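# Four Kinova arms build a three-block leaning arch

## Task

Make an arch out of the three blocks on the table. The two identical leaning blocks must each stand upright on an end (either end), resting flat on the table, and tilt toward one another. The third block, the keystone, must sit squarely across the gap, supported by the sloped upper ends of both leaning blocks, touching each with no gap. All three blocks must lie along one line. Any number of the arms may help. The arch must stand by itself, since anything held up only by a robot at the end does not count. Finally, open the grippers and move the arms away from the arch.

## Robot and tools

Setup. Four identical robots, arm1, arm2, arm3 and arm4, are mounted on a table. Each is a Kinova Gen3 with seven revolute joints, a Robotiq 2F-85 parallel two-finger gripper and a wrist camera. The hand can reach roughly 1.0 m from the vertical axis of joint 1. Approximate foot positions in the scene frame (metres) and facing (degrees counter-clockwise from +x): arm1 at (+0.65, 0.00, +0.72) facing +180; arm2 at (0.00, +0.65, +0.72) facing -90; arm3 at (-0.65, 0.00, +0.72) facing 0; arm4 at (0.00, -0.65, +0.72) facing +90. So the arms sit around the table centre, each pointing inward.

Frames. There is one scene frame. Its origin is on the floor and +z is up, so the tabletop is near z = 0.72. The hand point is midway between the fingertips as they would be when closed. The hand's z axis runs out along the fingers, and its y axis is the direction in which the fingers close. The exact pose of each foot is not printed.

execute_actions. The argument actions is a list holding one action, or nothing. An empty list only reports state and images. An action is an object keyed by robot name (arm1 to arm4). Each robot entry has a single field, joints, which maps joint names to absolute targets. These are not offsets. Every arm gets its own object, and any joints you leave out can be omitted. Names, units and ranges: joint1_rad from -69.115 to 69.115 rad (the whole arm swings about the vertical foot axis; positive turns it clockwise seen from above; at 0 the arm extends the way its foot faces). joint2_rad from -2.249 to 2.249 (shoulder; 0 is straight up and positive leans forward). joint3_rad from -69.115 to 69.115 (upper-arm twist). joint4_rad from -2.579 to 2.579 (elbow; 0 is straight; with joint3 at 0, positive bends the same way that positive joint2 leans). joint5_rad from -69.115 to 69.115 (forearm twist). joint6_rad from -2.099 to 2.099 (wrist bend; with joint5 at 0, positive bends like positive joint4). joint7_rad from -69.115 to 69.115 (hand roll; positive is counter-clockwise viewed from behind the hand). gripper_m runs from 0 to 0.085 and is the gap between the fingertips in metres: 0 is closed and 0.085 is fully open. A joint counts as done within ±0.01 rad, and the gripper within ±0.003 m. The optional cameras list chooses which images come back: arm1_cam_wrist, arm2_cam_wrist, arm3_cam_wrist, arm4_cam_wrist, or all. Leaving it out or passing null gives all cameras, and [] gives none. An unknown key, an unknown camera or an out-of-range value gets the whole call rejected, and nothing moves.

Motion behaviour. Joints within one action start together. From rest they are synchronised to finish together, but they can still end at different times. A reversed command brings them all to a stop together. After large moves the arm may not have arrived yet when the result returns. The path between two postures can bulge outward. A joint left out of an action may still be pushing toward an older target.

Result lines. Each call returns per-robot state (joint_positions, joint_status, on_its_own for motion you did not command) and a pictures line listing the camera order of the images. joint_status values: done (often resting slightly off target, and resending that target will not move it); off_target (came to rest short and may keep pushing); contact_stop or time_out (the old target is dropped and the joint holds where it stopped); not_followed (a built-in collision check held back that arm's joint targets, reported as 'joint command not followed' with a cause line; the gripper part still runs, and the held targets may be retried on later actions). An empty call never shows that line.

Other tools. wait(seconds, 0 to 10) lets the simulation run with no new commands and returns the same data as an empty action. zoom_image(camera, region [x0, y0, x1, y1] in pixels from the top-left, at most 504 x 504) gives a closer look at that camera's latest full image. read_manual(section 'licences') returns licence texts only. finished_scene(scene) ends the current scene for good and says whether the goal holds. Pass the current scene number. Replying without any tool call ends everything.

Hazards to avoid. The arms do not stop on contact and can push hard. The collision check between arms can come too late, and it ignores gripper-to-other-arm contact, so keep arms well apart. A hard squeeze between two robots ends the run. If contact torque reaches a joint's load limit, that arm faults: it freezes for 10 s and skips the rest of its commands. Load limits are 46.9 N m for joints 1 to 4 and 29.5 N m for joints 5 to 7, and a carried block adds to the load. Holding loads heats the motors. A MOTOR HOT warning appears from 60 °C. At 75 °C an OVER-TEMPERATURE FAULT makes the arm brake weakly and sag, and unreached keys report limit_stop_at_motor_heat; resend those targets. Loose objects can occasionally be nudged by outside pushes. Knocking a block out of the work area ends the scene. Drops, slips, slams and strong pushes are penalised. Before finishing, release the blocks, check that the arch stands unaided, and move the arms clear.

Each tool is called after "Emit:" by a JSON object that holds its "api" and its "payload".

## Session

Emit:
{"api": "execute_actions", "payload": {"actions": []}}

Scene clock: 0.00 s.
arm1.joint_positions: joint1_rad=-0.011 joint2_rad=-0.400 joint3_rad=-0.074 joint4_rad=+1.514 joint5_rad=-0.031 joint6_rad=+2.022 joint7_rad=+1.476 gripper_m=+0.085
arm1.joint_status: not commanded
arm1.hand: x=+0.5300 y=+0.0013 z=+1.2559 quat_wxyz=(-0.002, -1.000, -0.004, +0.000) (m; scene frame)
arm2.joint_positions: joint1_rad=-0.009 joint2_rad=-0.397 joint3_rad=-0.073 joint4_rad=+1.513 joint5_rad=-0.029 joint6_rad=+2.026 joint7_rad=+1.479 gripper_m=+0.085
arm2.joint_status: not commanded
arm2.hand: x=+0.0059 y=+0.5361 z=+1.2513 quat_wxyz=(+0.002, -0.700, -0.714, +0.007) (m; scene frame)
arm3.joint_positions: joint1_rad=-0.010 joint2_rad=-0.394 joint3_rad=-0.079 joint4_rad=+1.511 joint5_rad=-0.030 joint6_rad=+2.023 joint7_rad=+1.475 gripper_m=+0.085
arm3.joint_status: not commanded
arm3.hand: x=-0.5303 y=+0.0025 z=+1.2566 quat_wxyz=(+0.001, +0.016, -1.000, +0.000) (m; scene frame)
arm4.joint_positions: joint1_rad=-0.007 joint2_rad=-0.397 joint3_rad=-0.074 joint4_rad=+1.513 joint5_rad=-0.034 joint6_rad=+2.022 joint7_rad=+1.476 gripper_m=+0.085
arm4.joint_status: not commanded
arm4.hand: x=+0.0052 y=-0.5314 z=+1.3163 quat_wxyz=(+0.000, +0.691, -0.723, -0.002) (m; scene frame)
pictures: arm1_cam_wrist, arm2_cam_wrist, arm3_cam_wrist, arm4_cam_wrist
Images, in order (width x height): arm1_cam_wrist 504x504, arm2_cam_wrist 504x504, arm3_cam_wrist 504x504, arm4_cam_wrist 504x504.

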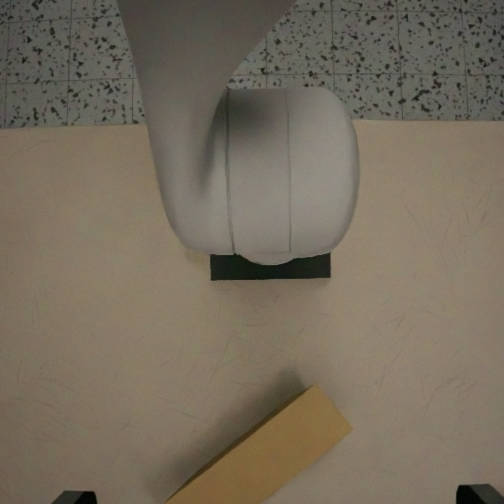

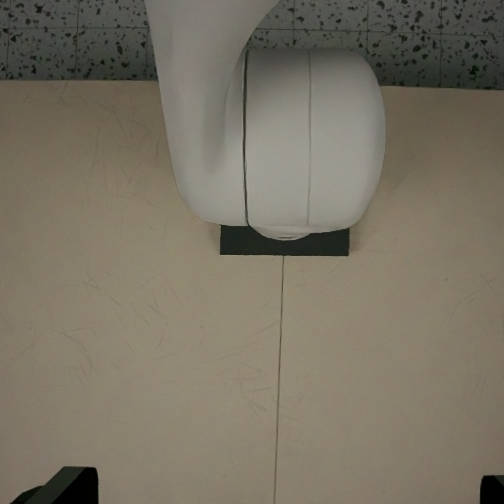

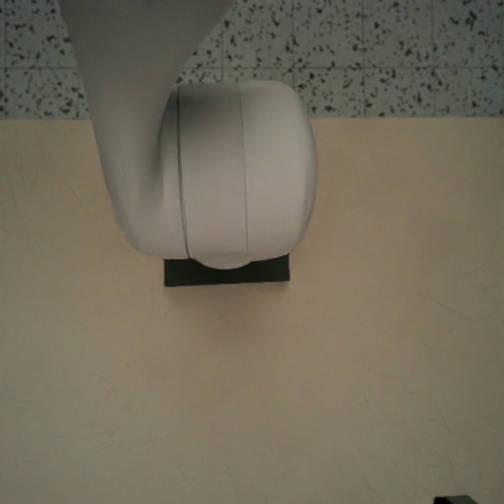

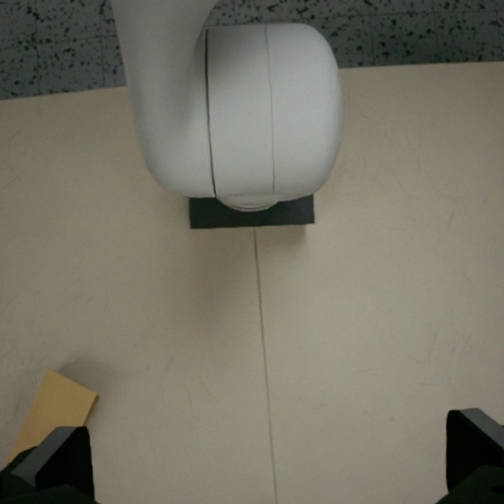

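Emit:
{"api": "execute_actions", "payload": {"actions": [{"arm1":{"joints":{"joint1_rad":0,"joint2_rad":0.3,"joint3_rad":0,"joint4_rad":1.0,"joint5_rad":0,"joint6_rad":1.8416,"joint7_rad":1.571}},"arm3":{"joints":{"joint1_rad":0,"joint2_rad":0.3,"joint3_rad":0,"joint4_rad":1.0,"joint5_rad":0,"joint6_rad":1.8416,"joint7_rad":1.571}},"arm2":{"joints":{"joint1_rad":0,"joint2_rad":0.1,"joint3_rad":0,"joint4_rad":1.2,"joint5_rad":0,"joint6_rad":1.8416,"joint7_rad":1.571}},"arm4":{"joints":{"joint1_rad":0,"joint2_rad":0.1,"joint3_rad":0,"joint4_rad":1.2,"joint5_rad":0,"joint6_rad":1.8416,"joint7_rad":1.571}}}]}}

Emit:
{"api": "execute_actions", "payload": {"actions": []}}

Scene clock: 2.57 s.
arm1.joint_positions: joint1_rad=+0.000 joint2_rad=+0.300 joint3_rad=+0.000 joint4_rad=+1.000 joint5_rad=+0.000 joint6_rad=+1.842 joint7_rad=+1.571 gripper_m=+0.085
arm1.joint_status: all done
arm1.hand: x=+0.2228 y=+0.0222 z=+1.2144 quat_wxyz=(-0.002, -1.000, -0.005, -0.002) (m; scene frame)
arm2.joint_positions: joint1_rad=+0.000 joint2_rad=+0.100 joint3_rad=+0.000 joint4_rad=+1.200 joint5_rad=+0.000 joint6_rad=+1.842 joint7_rad=+1.571 gripper_m=+0.085
arm2.joint_status: all done
arm2.hand: x=-0.0126 y=+0.3100 z=+1.2295 quat_wxyz=(+0.001, -0.699, -0.715, +0.006) (m; scene frame)
arm3.joint_positions: joint1_rad=+0.000 joint2_rad=+0.300 joint3_rad=+0.000 joint4_rad=+1.000 joint5_rad=+0.000 joint6_rad=+1.842 joint7_rad=+1.571 gripper_m=+0.085
arm3.joint_status: all done
arm3.hand: x=-0.2235 y=-0.0125 z=+1.2160 quat_wxyz=(+0.001, +0.016, -1.000, -0.002) (m; scene frame)
arm4.joint_positions: joint1_rad=+0.000 joint2_rad=+0.100 joint3_rad=+0.000 joint4_rad=+1.200 joint5_rad=+0.000 joint6_rad=+1.842 joint7_rad=+1.571 gripper_m=+0.085
arm4.joint_status: all done
arm4.hand: x=+0.0386 y=-0.3082 z=+1.2928 quat_wxyz=(+0.000, +0.693, -0.721, +0.000) (m; scene frame)
pictures: arm1_cam_wrist, arm2_cam_wrist, arm3_cam_wrist, arm4_cam_wrist
Images, in order (width x height): arm1_cam_wrist 504x504, arm2_cam_wrist 504x504, arm3_cam_wrist 504x504, arm4_cam_wrist 504x504.

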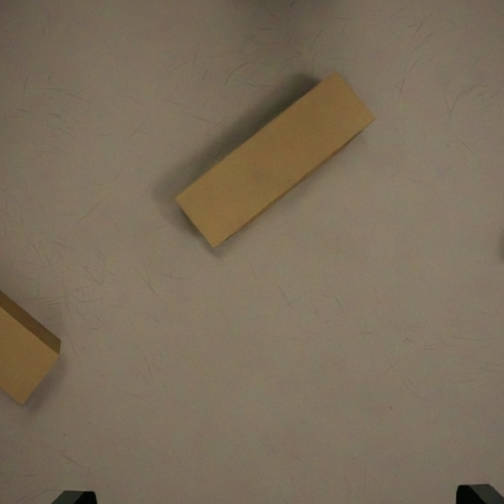

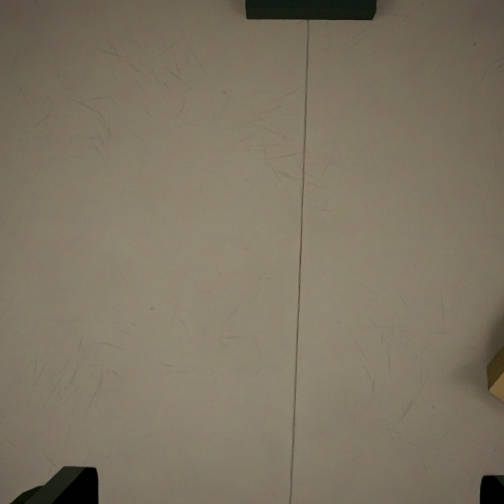

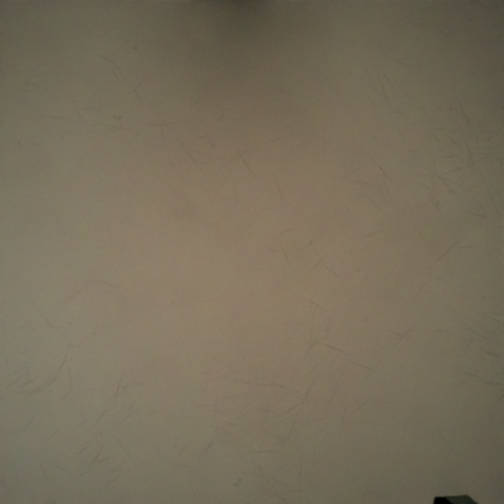

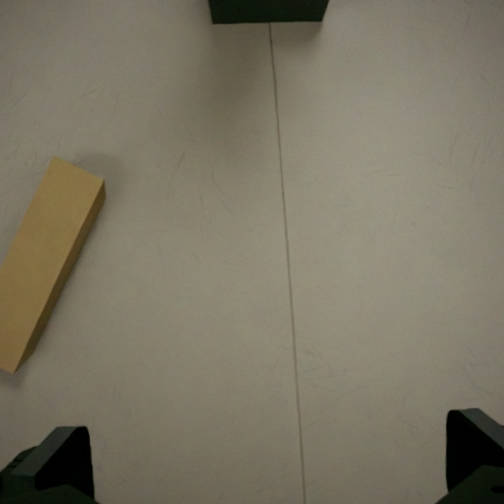

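Scene clock: 2.57 s.
arm1.joint_positions: joint1_rad=+0.000 joint2_rad=+0.300 joint3_rad=+0.000 joint4_rad=+1.000 joint5_rad=+0.000 joint6_rad=+1.842 joint7_rad=+1.571 gripper_m=+0.085
arm1.joint_status: all done
arm1.hand: x=+0.2228 y=+0.0222 z=+1.2144 quat_wxyz=(-0.002, -1.000, -0.005, -0.002) (m; scene frame)
arm2.joint_positions: joint1_rad=+0.000 joint2_rad=+0.100 joint3_rad=+0.000 joint4_rad=+1.200 joint5_rad=+0.000 joint6_rad=+1.842 joint7_rad=+1.571 gripper_m=+0.085
arm2.joint_status: all done
arm2.hand: x=-0.0126 y=+0.3100 z=+1.2295 quat_wxyz=(+0.001, -0.699, -0.715, +0.006) (m; scene frame)
arm3.joint_positions: joint1_rad=+0.000 joint2_rad=+0.300 joint3_rad=+0.000 joint4_rad=+1.000 joint5_rad=+0.000 joint6_rad=+1.842 joint7_rad=+1.571 gripper_m=+0.085
arm3.joint_status: all done
arm3.hand: x=-0.2235 y=-0.0125 z=+1.2160 quat_wxyz=(+0.001, +0.016, -1.000, -0.002) (m; scene frame)
arm4.joint_positions: joint1_rad=+0.000 joint2_rad=+0.100 joint3_rad=+0.000 joint4_rad=+1.200 joint5_rad=+0.000 joint6_rad=+1.842 joint7_rad=+1.571 gripper_m=+0.085
arm4.joint_status: all done
arm4.hand: x=+0.0386 y=-0.3082 z=+1.2928 quat_wxyz=(+0.000, +0.693, -0.721, +0.000) (m; scene frame)
pictures: arm1_cam_wrist, arm2_cam_wrist, arm3_cam_wrist, arm4_cam_wrist
Images, in order (width x height): arm1_cam_wrist 504x504, arm2_cam_wrist 504x504, arm3_cam_wrist 504x504, arm4_cam_wrist 504x504.

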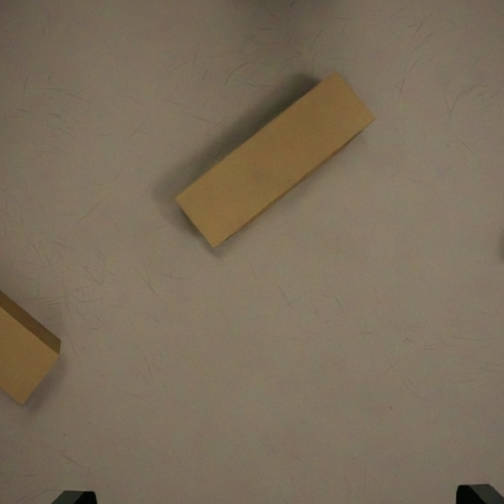

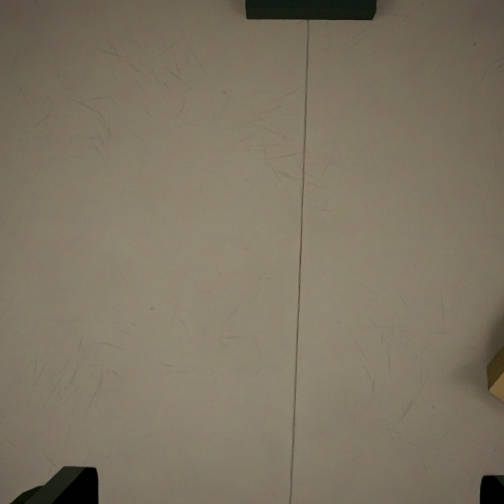

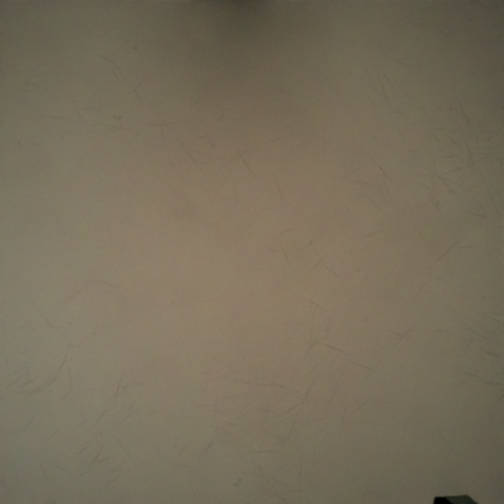

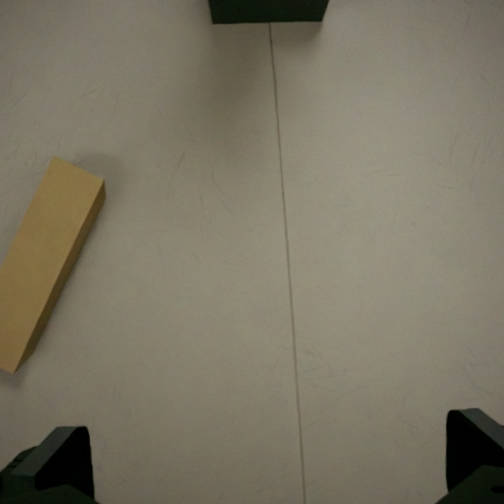

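Emit:
{"api": "execute_actions", "payload": {"actions": [{"arm1":{"joints":{"joint2_rad":-0.2,"joint4_rad":1.4,"joint6_rad":1.94}},"arm3":{"joints":{"joint2_rad":0.8,"joint4_rad":2.2,"joint6_rad":-1.1,"joint7_rad":-1.571}},"arm2":{"joints":{"joint1_rad":-0.65,"joint2_rad":0.4,"joint4_rad":0.9}},"arm4":{"joints":{"joint1_rad":0.62,"joint2_rad":0.4,"joint4_rad":1.1,"joint6_rad":1.6416}}}]}}

Scene clock: 6.83 s.
arm1.joint_positions: joint1_rad=+0.000 joint2_rad=-0.200 joint3_rad=+0.000 joint4_rad=+1.400 joint5_rad=+0.000 joint6_rad=+1.940 joint7_rad=+1.571 gripper_m=+0.085
arm1.joint_status: all done
arm1.hand: x=+0.4399 y=+0.0246 z=+1.2554 quat_wxyz=(-0.002, -1.000, -0.005, -0.001) (m; scene frame)
arm2.joint_positions: joint1_rad=-0.650 joint2_rad=+0.400 joint3_rad=+0.000 joint4_rad=+0.900 joint5_rad=+0.000 joint6_rad=+1.842 joint7_rad=+1.571 gripper_m=+0.085
arm2.joint_status: all done
arm2.hand: x=+0.2755 y=+0.2744 z=+1.1958 quat_wxyz=(+0.003, -0.434, -0.901, +0.005) (m; scene frame)
arm3.joint_positions: joint1_rad=+0.000 joint2_rad=+0.800 joint3_rad=+0.000 joint4_rad=+2.200 joint5_rad=+0.000 joint6_rad=-1.100 joint7_rad=-1.571 gripper_m=+0.085
arm3.joint_status: all done
arm3.hand: x=-0.0105 y=-0.0048 z=+0.9222 quat_wxyz=(+0.011, -0.814, -0.012, -0.581) (m; scene frame)
arm4.joint_positions: joint1_rad=+0.620 joint2_rad=+0.400 joint3_rad=+0.000 joint4_rad=+1.100 joint5_rad=+0.000 joint6_rad=+1.642 joint7_rad=+1.571 gripper_m=+0.085
arm4.joint_status: all done
arm4.hand: x=+0.3123 y=-0.2897 z=+1.1996 quat_wxyz=(+0.000, +0.440, -0.898, +0.000) (m; scene frame)
pictures: arm1_cam_wrist, arm2_cam_wrist, arm3_cam_wrist, arm4_cam_wrist
Images, in order (width x height): arm1_cam_wrist 504x504, arm2_cam_wrist 504x504, arm3_cam_wrist 504x504, arm4_cam_wrist 504x504.

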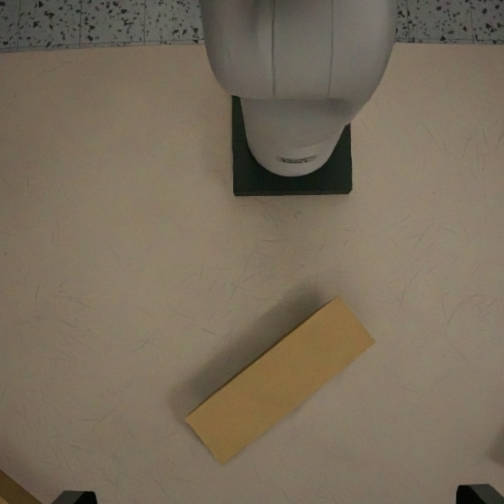

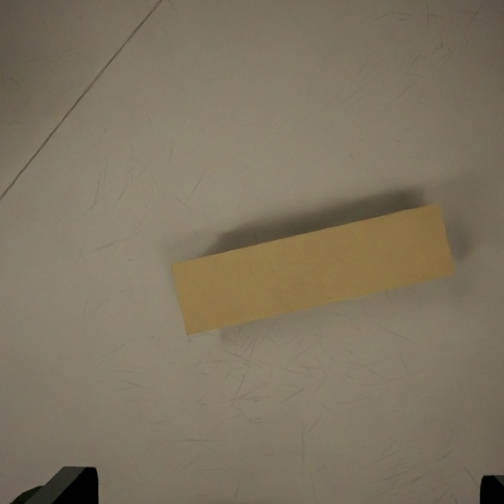

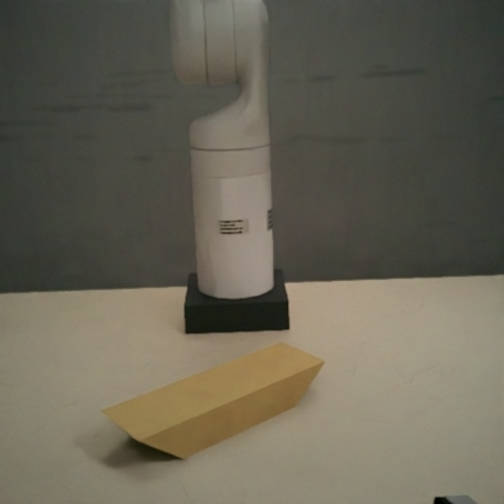

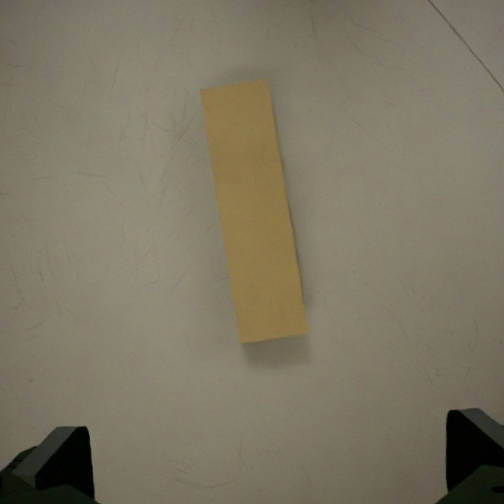

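Emit:
{"api": "execute_actions", "payload": {"actions": [{"arm1":{"joints":{"joint1_rad":-0.035,"joint2_rad":0.288,"joint4_rad":2.393,"joint6_rad":0.461,"joint7_rad":0.63}},"arm3":{"joints":{"joint2_rad":0.6,"joint4_rad":2.55,"joint6_rad":-1.4}},"arm2":{"joints":{"joint1_rad":-0.704,"joint2_rad":0.545,"joint4_rad":1.874,"joint6_rad":0.7225,"joint7_rad":0.168}},"arm4":{"joints":{"joint1_rad":0.639,"joint2_rad":0.654,"joint4_rad":1.9755,"joint6_rad":0.512,"joint7_rad":1.738}}}]}}

Scene clock: 11.67 s.
arm1.joint_positions: joint1_rad=-0.035 joint2_rad=+0.288 joint3_rad=+0.000 joint4_rad=+2.393 joint5_rad=+0.000 joint6_rad=+0.461 joint7_rad=+0.630 gripper_m=+0.085
arm1.joint_status: all done
arm1.hand: x=+0.3916 y=+0.0135 z=+0.8509 quat_wxyz=(-0.001, -0.901, +0.433, -0.003) (m; scene frame)
arm2.joint_positions: joint1_rad=-0.704 joint2_rad=+0.545 joint3_rad=+0.000 joint4_rad=+1.874 joint5_rad=+0.000 joint6_rad=+0.723 joint7_rad=+0.168 gripper_m=+0.085
arm2.joint_status: all done
arm2.hand: x=+0.2653 y=+0.3176 z=+0.8480 quat_wxyz=(-0.001, -0.902, -0.432, +0.006) (m; scene frame)
arm3.joint_positions: joint1_rad=+0.000 joint2_rad=+0.600 joint3_rad=+0.000 joint4_rad=+2.550 joint5_rad=+0.000 joint6_rad=-1.400 joint7_rad=-1.571 gripper_m=+0.085
arm3.joint_status: all done
arm3.hand: x=-0.1098 y=-0.0083 z=+1.0184 quat_wxyz=(+0.012, -0.768, -0.011, -0.640) (m; scene frame)
arm4.joint_positions: joint1_rad=+0.639 joint2_rad=+0.654 joint3_rad=+0.000 joint4_rad=+1.975 joint5_rad=+0.000 joint6_rad=+0.512 joint7_rad=+1.738 gripper_m=+0.085
arm4.joint_status: all done
arm4.hand: x=+0.2766 y=-0.3483 z=+0.8498 quat_wxyz=(+0.000, +0.505, -0.863, +0.000) (m; scene frame)
pictures: arm1_cam_wrist, arm2_cam_wrist, arm3_cam_wrist, arm4_cam_wrist
Images, in order (width x height): arm1_cam_wrist 504x504, arm2_cam_wrist 504x504, arm3_cam_wrist 504x504, arm4_cam_wrist 504x504.

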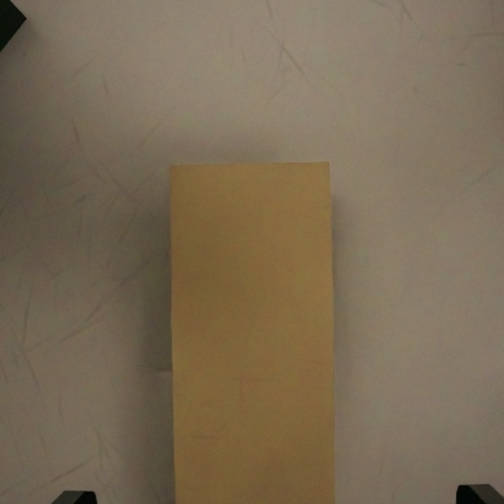

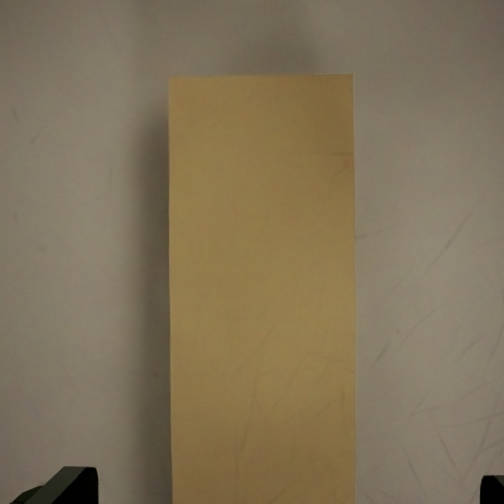

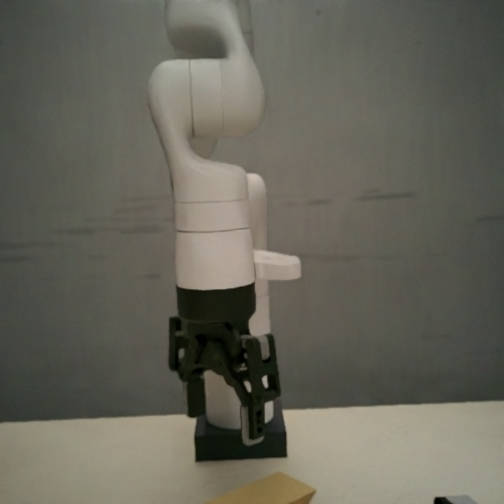

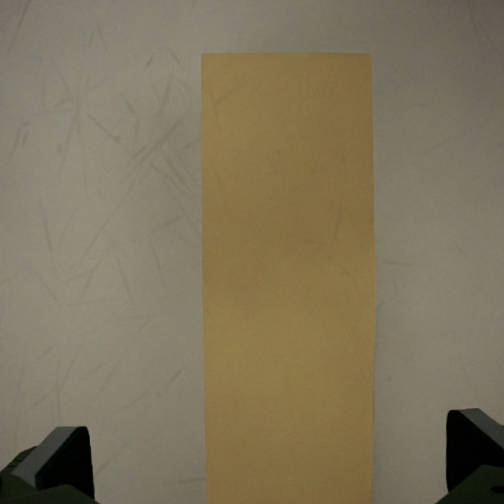

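Emit:
{"api": "execute_actions", "payload": {"actions": [{"arm1":{"joints":{"joint1_rad":-0.016,"joint2_rad":0.629,"joint4_rad":2.495,"joint6_rad":0.018,"joint7_rad":0.65}},"arm3":{"joints":{"joint2_rad":0.9,"joint4_rad":2.5,"joint6_rad":-1.8}},"arm2":{"joints":{"joint2_rad":0.733,"joint4_rad":1.956,"joint6_rad":0.4525}},"arm4":{"joints":{"joint1_rad":0.62,"joint2_rad":0.883,"joint4_rad":1.9785,"joint6_rad":0.28,"joint7_rad":1.72}}}]}}

Emit:
{"api": "execute_actions", "payload": {"actions": [{"arm1":{"joints":{"gripper_m":0.04}},"arm2":{"joints":{"gripper_m":0.04}},"arm4":{"joints":{"gripper_m":0.04}}}]}}

Scene clock: 13.87 s.
arm1.joint_positions: joint1_rad=-0.016 joint2_rad=+0.629 joint3_rad=+0.000 joint4_rad=+2.495 joint5_rad=+0.000 joint6_rad=+0.018 joint7_rad=+0.650 gripper_m=+0.085
arm1.joint_status: all done
arm1.hand: x=+0.3984 y=+0.0182 z=+0.7550 quat_wxyz=(-0.001, -0.902, +0.433, -0.003) (m; scene frame)
arm2.joint_positions: joint1_rad=-0.704 joint2_rad=+0.733 joint3_rad=+0.000 joint4_rad=+1.956 joint5_rad=+0.000 joint6_rad=+0.452 joint7_rad=+0.168 gripper_m=+0.085
arm2.joint_status: all done
arm2.hand: x=+0.2597 y=+0.3222 z=+0.7540 quat_wxyz=(-0.001, -0.902, -0.432, +0.006) (m; scene frame)
arm3.joint_positions: joint1_rad=+0.000 joint2_rad=+0.900 joint3_rad=+0.000 joint4_rad=+2.500 joint5_rad=+0.000 joint6_rad=-1.800 joint7_rad=-1.571 gripper_m=+0.085
arm3.joint_status: all done
arm3.hand: x=-0.0907 y=-0.0076 z=+0.9895 quat_wxyz=(+0.012, -0.718, -0.010, -0.696) (m; scene frame)
arm4.joint_positions: joint1_rad=+0.620 joint2_rad=+0.883 joint3_rad=+0.000 joint4_rad=+1.978 joint5_rad=+0.000 joint6_rad=+0.280 joint7_rad=+1.720 gripper_m=+0.085
arm4.joint_status: all done
arm4.hand: x=+0.2720 y=-0.3415 z=+0.7549 quat_wxyz=(+0.000, +0.506, -0.863, +0.000) (m; scene frame)
pictures: arm1_cam_wrist, arm2_cam_wrist, arm3_cam_wrist, arm4_cam_wrist
Images, in order (width x height): arm1_cam_wrist 504x504, arm2_cam_wrist 504x504, arm3_cam_wrist 504x504, arm4_cam_wrist 504x504.

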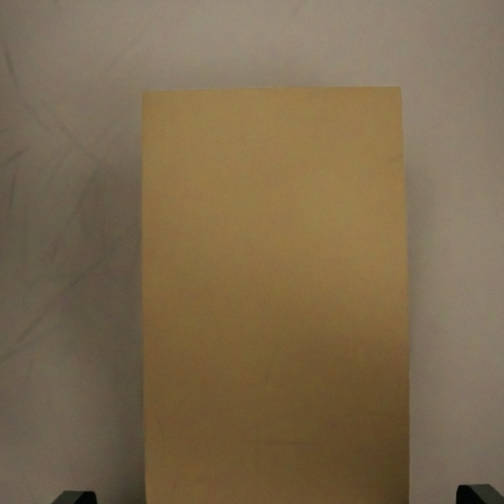

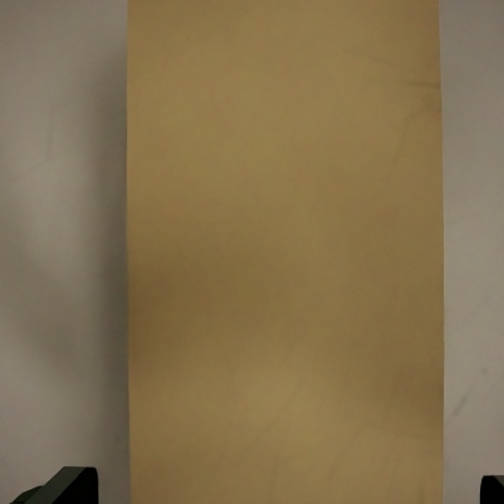

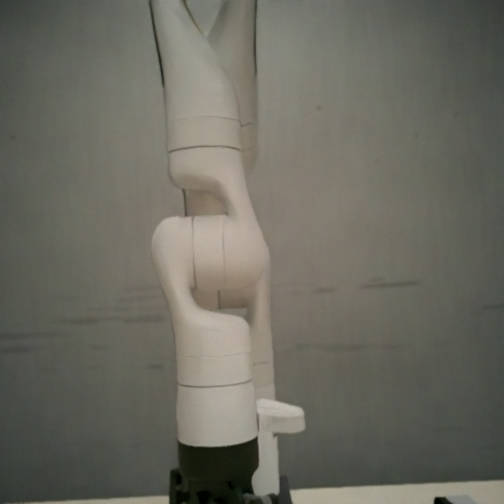

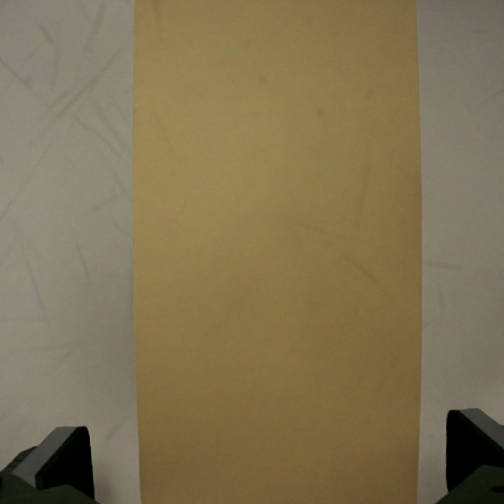

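Scene clock: 14.70 s.
arm1.joint_positions: joint1_rad=-0.016 joint2_rad=+0.625 joint3_rad=+0.000 joint4_rad=+2.496 joint5_rad=+0.000 joint6_rad=+0.019 joint7_rad=+0.650 gripper_m=+0.057
arm1.joint_status: gripper_m off_target (ended at +0.057, target +0.040)
arm1.hand: x=+0.3984 y=+0.0182 z=+0.7558 quat_wxyz=(-0.001, -0.902, +0.433, -0.002) (m; scene frame)
arm2.joint_positions: joint1_rad=-0.704 joint2_rad=+0.731 joint3_rad=+0.000 joint4_rad=+1.956 joint5_rad=+0.000 joint6_rad=+0.453 joint7_rad=+0.168 gripper_m=+0.059
arm2.joint_status: gripper_m off_target (ended at +0.059, target +0.040)
arm2.hand: x=+0.2598 y=+0.3221 z=+0.7546 quat_wxyz=(-0.001, -0.902, -0.432, +0.006) (m; scene frame)
arm3.joint_positions: joint1_rad=+0.000 joint2_rad=+0.900 joint3_rad=+0.000 joint4_rad=+2.500 joint5_rad=+0.000 joint6_rad=-1.800 joint7_rad=-1.571 gripper_m=+0.085
arm3.joint_status: not commanded
arm3.hand: x=-0.0907 y=-0.0076 z=+0.9895 quat_wxyz=(+0.012, -0.718, -0.010, -0.696) (m; scene frame)
arm4.joint_positions: joint1_rad=+0.620 joint2_rad=+0.881 joint3_rad=+0.000 joint4_rad=+1.979 joint5_rad=+0.000 joint6_rad=+0.281 joint7_rad=+1.720 gripper_m=+0.057
arm4.joint_status: gripper_m off_target (ended at +0.057, target +0.040)
arm4.hand: x=+0.2720 y=-0.3412 z=+0.7557 quat_wxyz=(+0.000, +0.506, -0.863, +0.000) (m; scene frame)
pictures: arm1_cam_wrist, arm2_cam_wrist, arm3_cam_wrist, arm4_cam_wrist
Images, in order (width x height): arm1_cam_wrist 504x504, arm2_cam_wrist 504x504, arm3_cam_wrist 504x504, arm4_cam_wrist 504x504.

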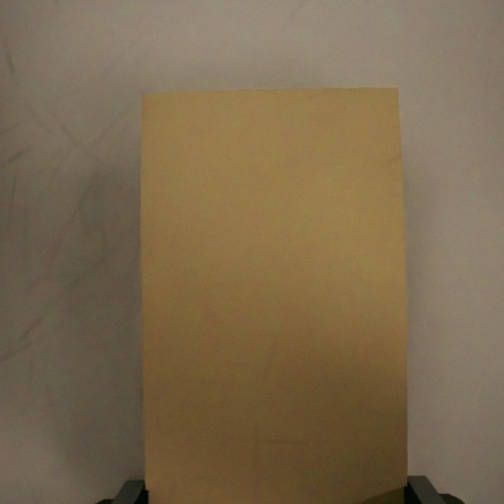

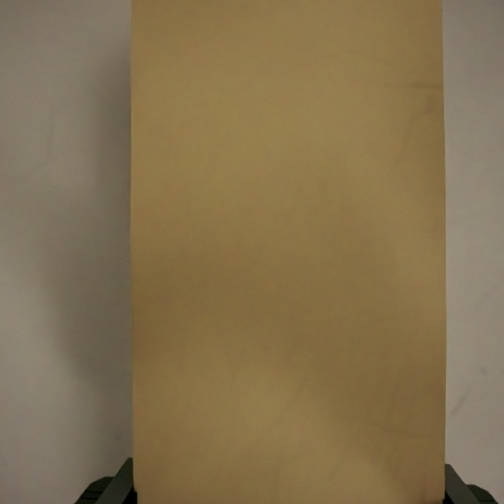

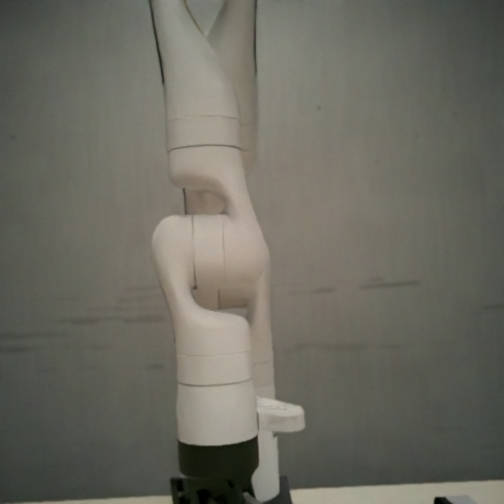

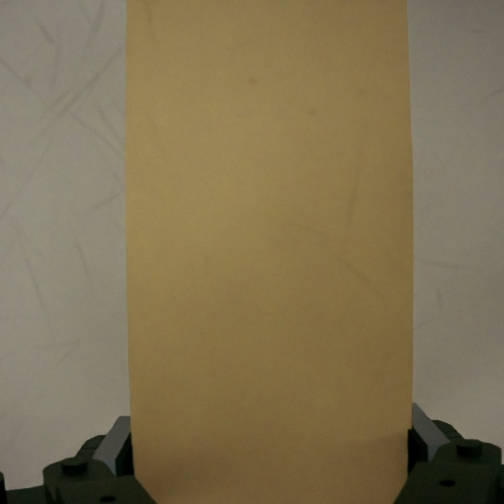

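Emit:
{"api": "execute_actions", "payload": {"actions": [{"arm1":{"joints":{"joint2_rad":0.1,"joint4_rad":2.2,"joint6_rad":0.84}},"arm3":{"joints":{"joint1_rad":0.55,"joint2_rad":-1.3,"joint4_rad":-1.8416,"joint5_rad":0.34,"joint6_rad":-1.55}},"arm2":{"joints":{"joint1_rad":-0.3,"joint2_rad":0.3,"joint4_rad":2.1,"joint6_rad":0.2,"joint7_rad":-1.571}},"arm4":{"joints":{"joint1_rad":0.3,"joint2_rad":0.45,"joint4_rad":2.1,"joint6_rad":0.0,"joint7_rad":-1.571}}}], "cameras": ["arm3_cam_wrist"]}}

Emit:
{"api": "execute_actions", "payload": {"actions": [{"arm1":{"joints":{"joint7_rad":0.02}},"arm2":{"joints":{"joint1_rad":-0.012,"joint2_rad":0.9505,"joint4_rad":2.466,"joint6_rad":-1.4095}},"arm4":{"joints":{"joint1_rad":-0.074,"joint2_rad":1.242,"joint4_rad":2.514,"joint6_rad":-1.749}}}]}}

Emit:
{"api": "zoom_image", "payload": {"camera": "arm3_cam_wrist", "region": [60,100,440,400]}}

Scene clock: 20.93 s.
arm1.joint_positions: joint1_rad=-0.016 joint2_rad=+0.101 joint3_rad=+0.000 joint4_rad=+2.201 joint5_rad=+0.000 joint6_rad=+0.840 joint7_rad=+0.650 gripper_m=+0.057
arm1.joint_status: all done
arm1.hand: x=+0.3742 y=+0.0183 z=+0.9378 quat_wxyz=(-0.001, -0.902, +0.433, -0.002) (m; scene frame)
arm2.joint_positions: joint1_rad=-0.300 joint2_rad=+0.304 joint3_rad=+0.000 joint4_rad=+2.103 joint5_rad=+0.000 joint6_rad=+0.202 joint7_rad=-1.571 gripper_m=+0.059
arm2.joint_status: all done
arm2.hand: x=+0.1350 y=+0.1759 z=+0.9379 quat_wxyz=(-0.160, -0.783, +0.562, -0.212) (m; scene frame)
arm3.joint_positions: joint1_rad=+0.550 joint2_rad=-1.300 joint3_rad=+0.000 joint4_rad=-1.842 joint5_rad=+0.340 joint6_rad=-1.550 joint7_rad=-1.571 gripper_m=+0.085
arm3.joint_status: all done
arm3.hand: x=-0.7100 y=+0.1238 z=+0.8341 quat_wxyz=(+0.061, +0.712, -0.065, +0.696) (m; scene frame)
arm4.joint_positions: joint1_rad=+0.300 joint2_rad=+0.452 joint3_rad=+0.000 joint4_rad=+2.102 joint5_rad=+0.000 joint6_rad=+0.001 joint7_rad=-1.571 gripper_m=+0.057
arm4.joint_status: all done
arm4.hand: x=+0.2000 y=-0.1600 z=+0.9588 quat_wxyz=(+0.167, -0.782, -0.553, -0.236) (m; scene frame)
pictures: arm3_cam_wrist
Images, in order (width x height): arm3_cam_wrist 504x504.

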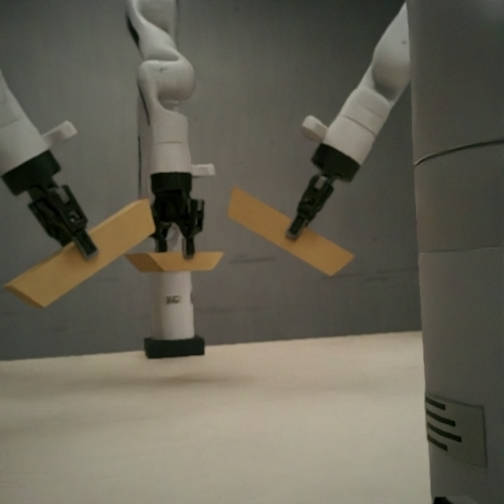

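Scene clock: 23.37 s.
arm1.joint_positions: joint1_rad=-0.016 joint2_rad=+0.101 joint3_rad=+0.000 joint4_rad=+2.201 joint5_rad=+0.000 joint6_rad=+0.840 joint7_rad=+0.020 gripper_m=+0.057
arm1.joint_status: all done
arm1.hand: x=+0.3742 y=+0.0183 z=+0.9378 quat_wxyz=(+0.000, -0.723, +0.691, -0.003) (m; scene frame)
arm2.joint_positions: joint1_rad=-0.012 joint2_rad=+0.954 joint3_rad=+0.000 joint4_rad=+2.467 joint5_rad=+0.000 joint6_rad=-1.406 joint7_rad=-1.571 gripper_m=+0.059
arm2.joint_status: all done
arm2.hand: x=-0.0055 y=+0.1147 z=+0.8466 quat_wxyz=(-0.376, -0.609, +0.585, -0.383) (m; scene frame)
arm3.joint_positions: joint1_rad=+0.550 joint2_rad=-1.300 joint3_rad=+0.000 joint4_rad=-1.842 joint5_rad=+0.340 joint6_rad=-1.550 joint7_rad=-1.571 gripper_m=+0.085
arm3.joint_status: not commanded
arm3.hand: x=-0.7100 y=+0.1238 z=+0.8341 quat_wxyz=(+0.061, +0.712, -0.065, +0.696) (m; scene frame)
arm4.joint_positions: joint1_rad=-0.074 joint2_rad=+1.244 joint3_rad=+0.000 joint4_rad=+2.515 joint5_rad=+0.000 joint6_rad=-1.747 joint7_rad=-1.571 gripper_m=+0.057
arm4.joint_status: all done
arm4.hand: x=+0.0075 y=-0.1532 z=+0.8472 quat_wxyz=(+0.385, -0.587, -0.607, -0.372) (m; scene frame)
pictures: arm1_cam_wrist, arm2_cam_wrist, arm3_cam_wrist, arm4_cam_wrist
Images, in order (width x height): arm1_cam_wrist 504x504, arm2_cam_wrist 504x504, arm3_cam_wrist 504x504, arm4_cam_wrist 504x504.

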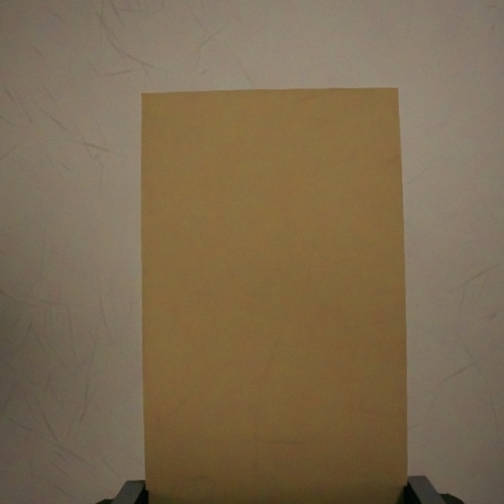

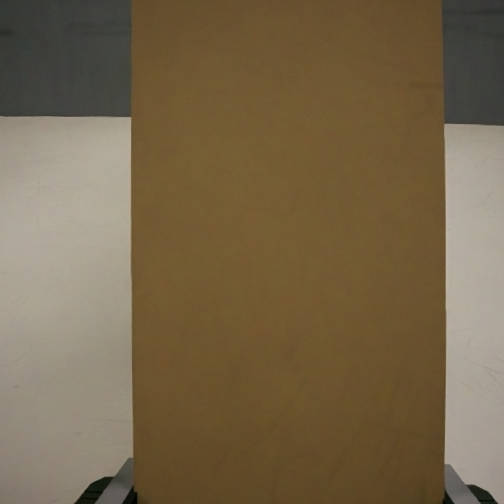

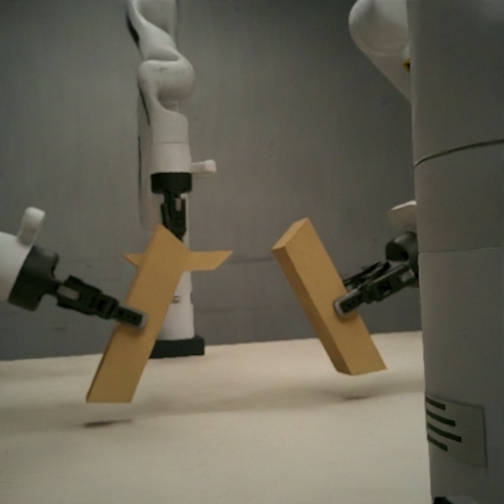

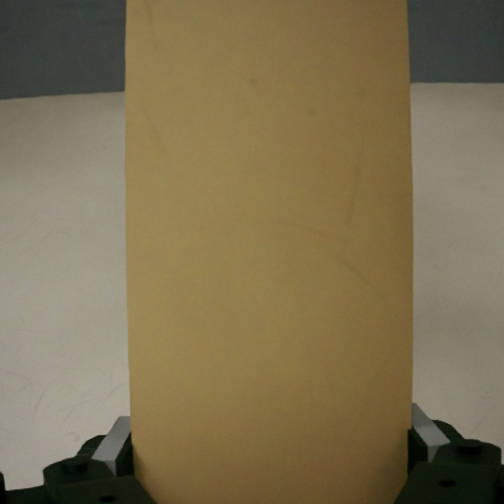

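Region (60, 100, 440, 400) of arm3_cam_wrist's 504x504 image, scaled by 1.326; it fills the top 398 rows of this view, and the rest is white.

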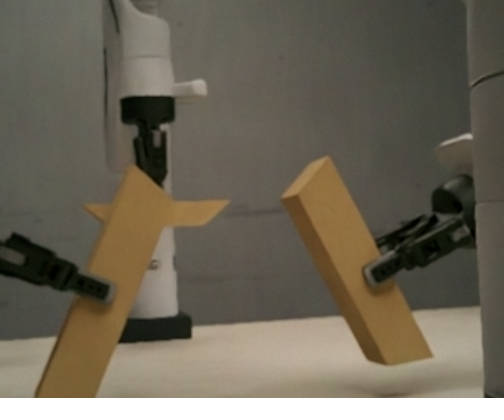

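Emit:
{"api": "zoom_image", "payload": {"camera": "arm3_cam_wrist", "region": [50,210,270,430]}}

Emit:
{"api": "zoom_image", "payload": {"camera": "arm3_cam_wrist", "region": [230,205,430,405]}}

Region (50, 210, 270, 430) of arm3_cam_wrist's 504x504 image, scaled by 2.291.

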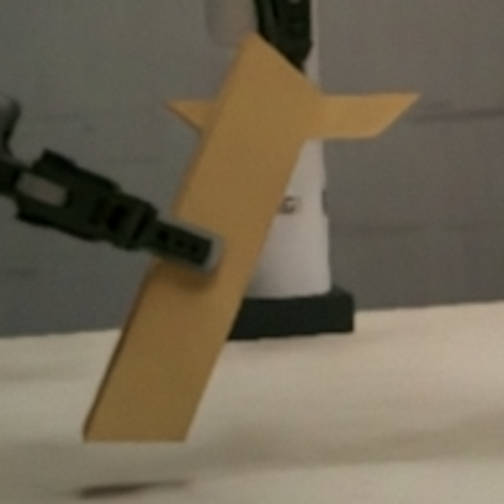

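Region (230, 205, 430, 405) of arm3_cam_wrist's 504x504 image, scaled by 2.520.

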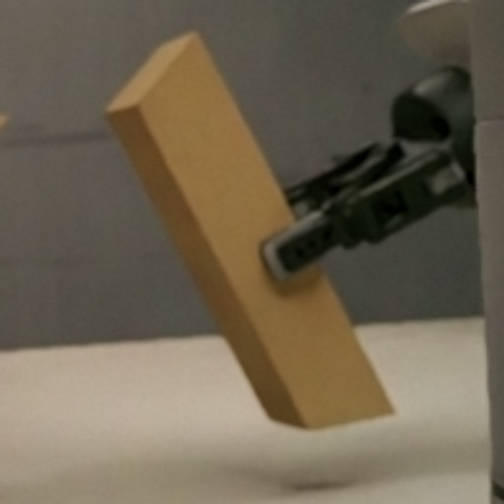

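Emit:
{"api": "execute_actions", "payload": {"actions": [{"arm1":{"joints":{"joint1_rad":-0.062,"joint2_rad":0.913,"joint4_rad":0.6106,"joint6_rad":1.618,"joint7_rad":-0.037}},"arm2":{"joints":{"joint1_rad":-0.018,"joint2_rad":1.092,"joint4_rad":2.4514,"joint6_rad":-1.63}},"arm4":{"joints":{"joint2_rad":1.4285,"joint4_rad":2.4577,"joint6_rad":-1.971}},"arm3":{"joints":{"joint5_rad":0.42}}}]}}

Scene clock: 27.27 s.
arm1.joint_positions: joint1_rad=-0.062 joint2_rad=+0.914 joint3_rad=+0.000 joint4_rad=+0.611 joint5_rad=+0.000 joint6_rad=+1.618 joint7_rad=-0.037 gripper_m=+0.057
arm1.joint_status: all done
arm1.hand: x=+0.0043 y=-0.0209 z=+0.9985 quat_wxyz=(+0.001, -0.719, +0.695, -0.003) (m; scene frame)
arm2.joint_positions: joint1_rad=-0.018 joint2_rad=+1.096 joint3_rad=+0.000 joint4_rad=+2.453 joint5_rad=+0.000 joint6_rad=-1.627 joint7_rad=-1.571 gripper_m=+0.059
arm2.joint_status: all done
arm2.hand: x=-0.0022 y=+0.1099 z=+0.8360 quat_wxyz=(-0.402, -0.592, +0.565, -0.412) (m; scene frame)
arm3.joint_positions: joint1_rad=+0.550 joint2_rad=-1.300 joint3_rad=+0.000 joint4_rad=-1.842 joint5_rad=+0.420 joint6_rad=-1.550 joint7_rad=-1.571 gripper_m=+0.085
arm3.joint_status: all done
arm3.hand: x=-0.7066 y=+0.1484 z=+0.8341 quat_wxyz=(+0.033, +0.714, -0.036, +0.698) (m; scene frame)
arm4.joint_positions: joint1_rad=-0.074 joint2_rad=+1.431 joint3_rad=+0.000 joint4_rad=+2.458 joint5_rad=+0.000 joint6_rad=-1.969 joint7_rad=-1.571 gripper_m=+0.057
arm4.joint_status: all done
arm4.hand: x=+0.0076 y=-0.1559 z=+0.8230 quat_wxyz=(+0.413, -0.569, -0.589, -0.398) (m; scene frame)
pictures: arm1_cam_wrist, arm2_cam_wrist, arm3_cam_wrist, arm4_cam_wrist
Images, in order (width x height): arm1_cam_wrist 504x504, arm2_cam_wrist 504x504, arm3_cam_wrist 504x504, arm4_cam_wrist 504x504.

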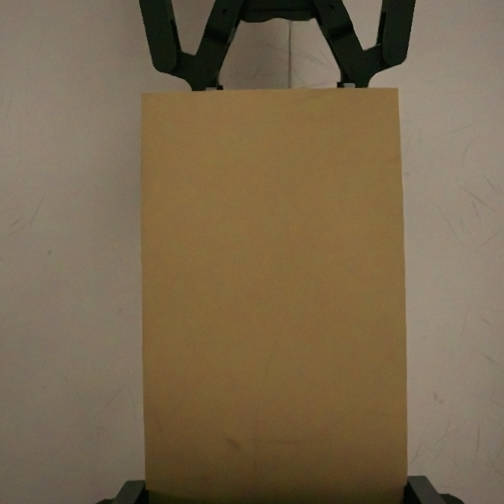

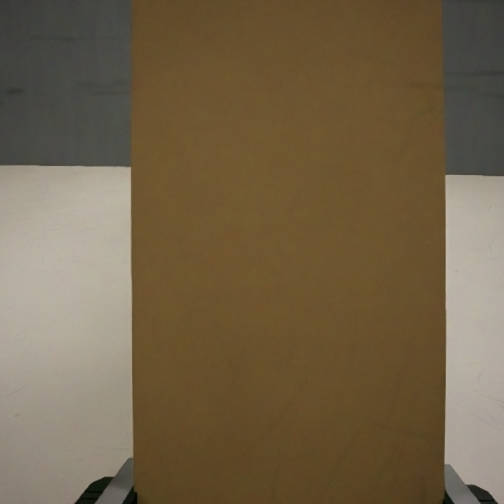

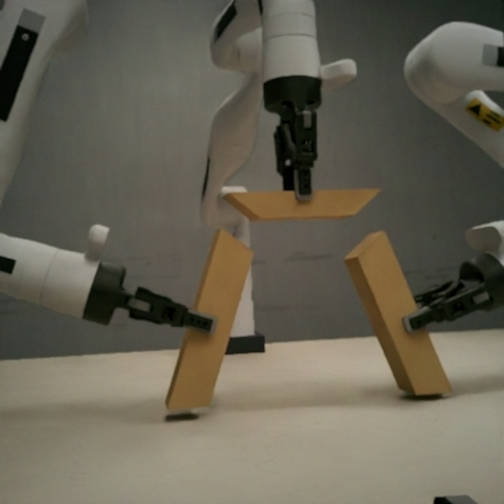

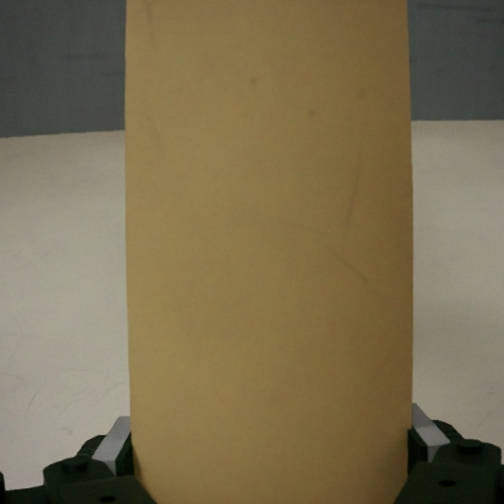

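Emit:
{"api": "zoom_image", "payload": {"camera": "arm3_cam_wrist", "region": [200,170,400,280]}}

Emit:
{"api": "zoom_image", "payload": {"camera": "arm3_cam_wrist", "region": [140,350,260,430]}}

Emit:
{"api": "zoom_image", "payload": {"camera": "arm3_cam_wrist", "region": [360,340,480,420]}}

Region (200, 170, 400, 280) of arm3_cam_wrist's 504x504 image, scaled by 2.520; it fills the top 277 rows of this view, and the rest is white.

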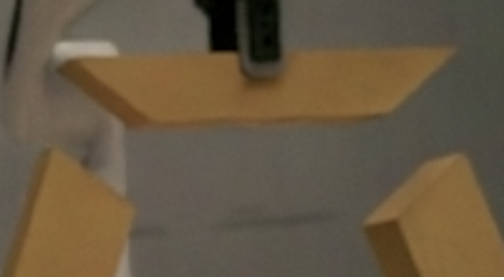

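Region (140, 350, 260, 430) of arm3_cam_wrist's 504x504 image, scaled by 4.200.

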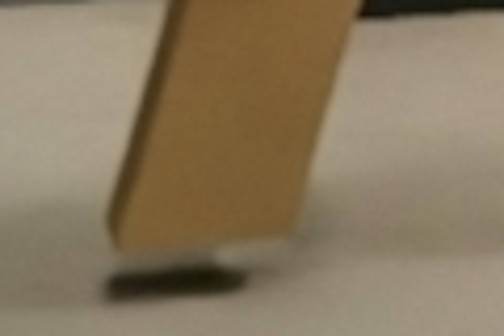

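Region (360, 340, 480, 420) of arm3_cam_wrist's 504x504 image, scaled by 4.200.

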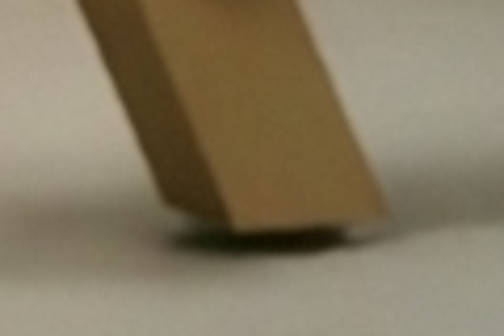

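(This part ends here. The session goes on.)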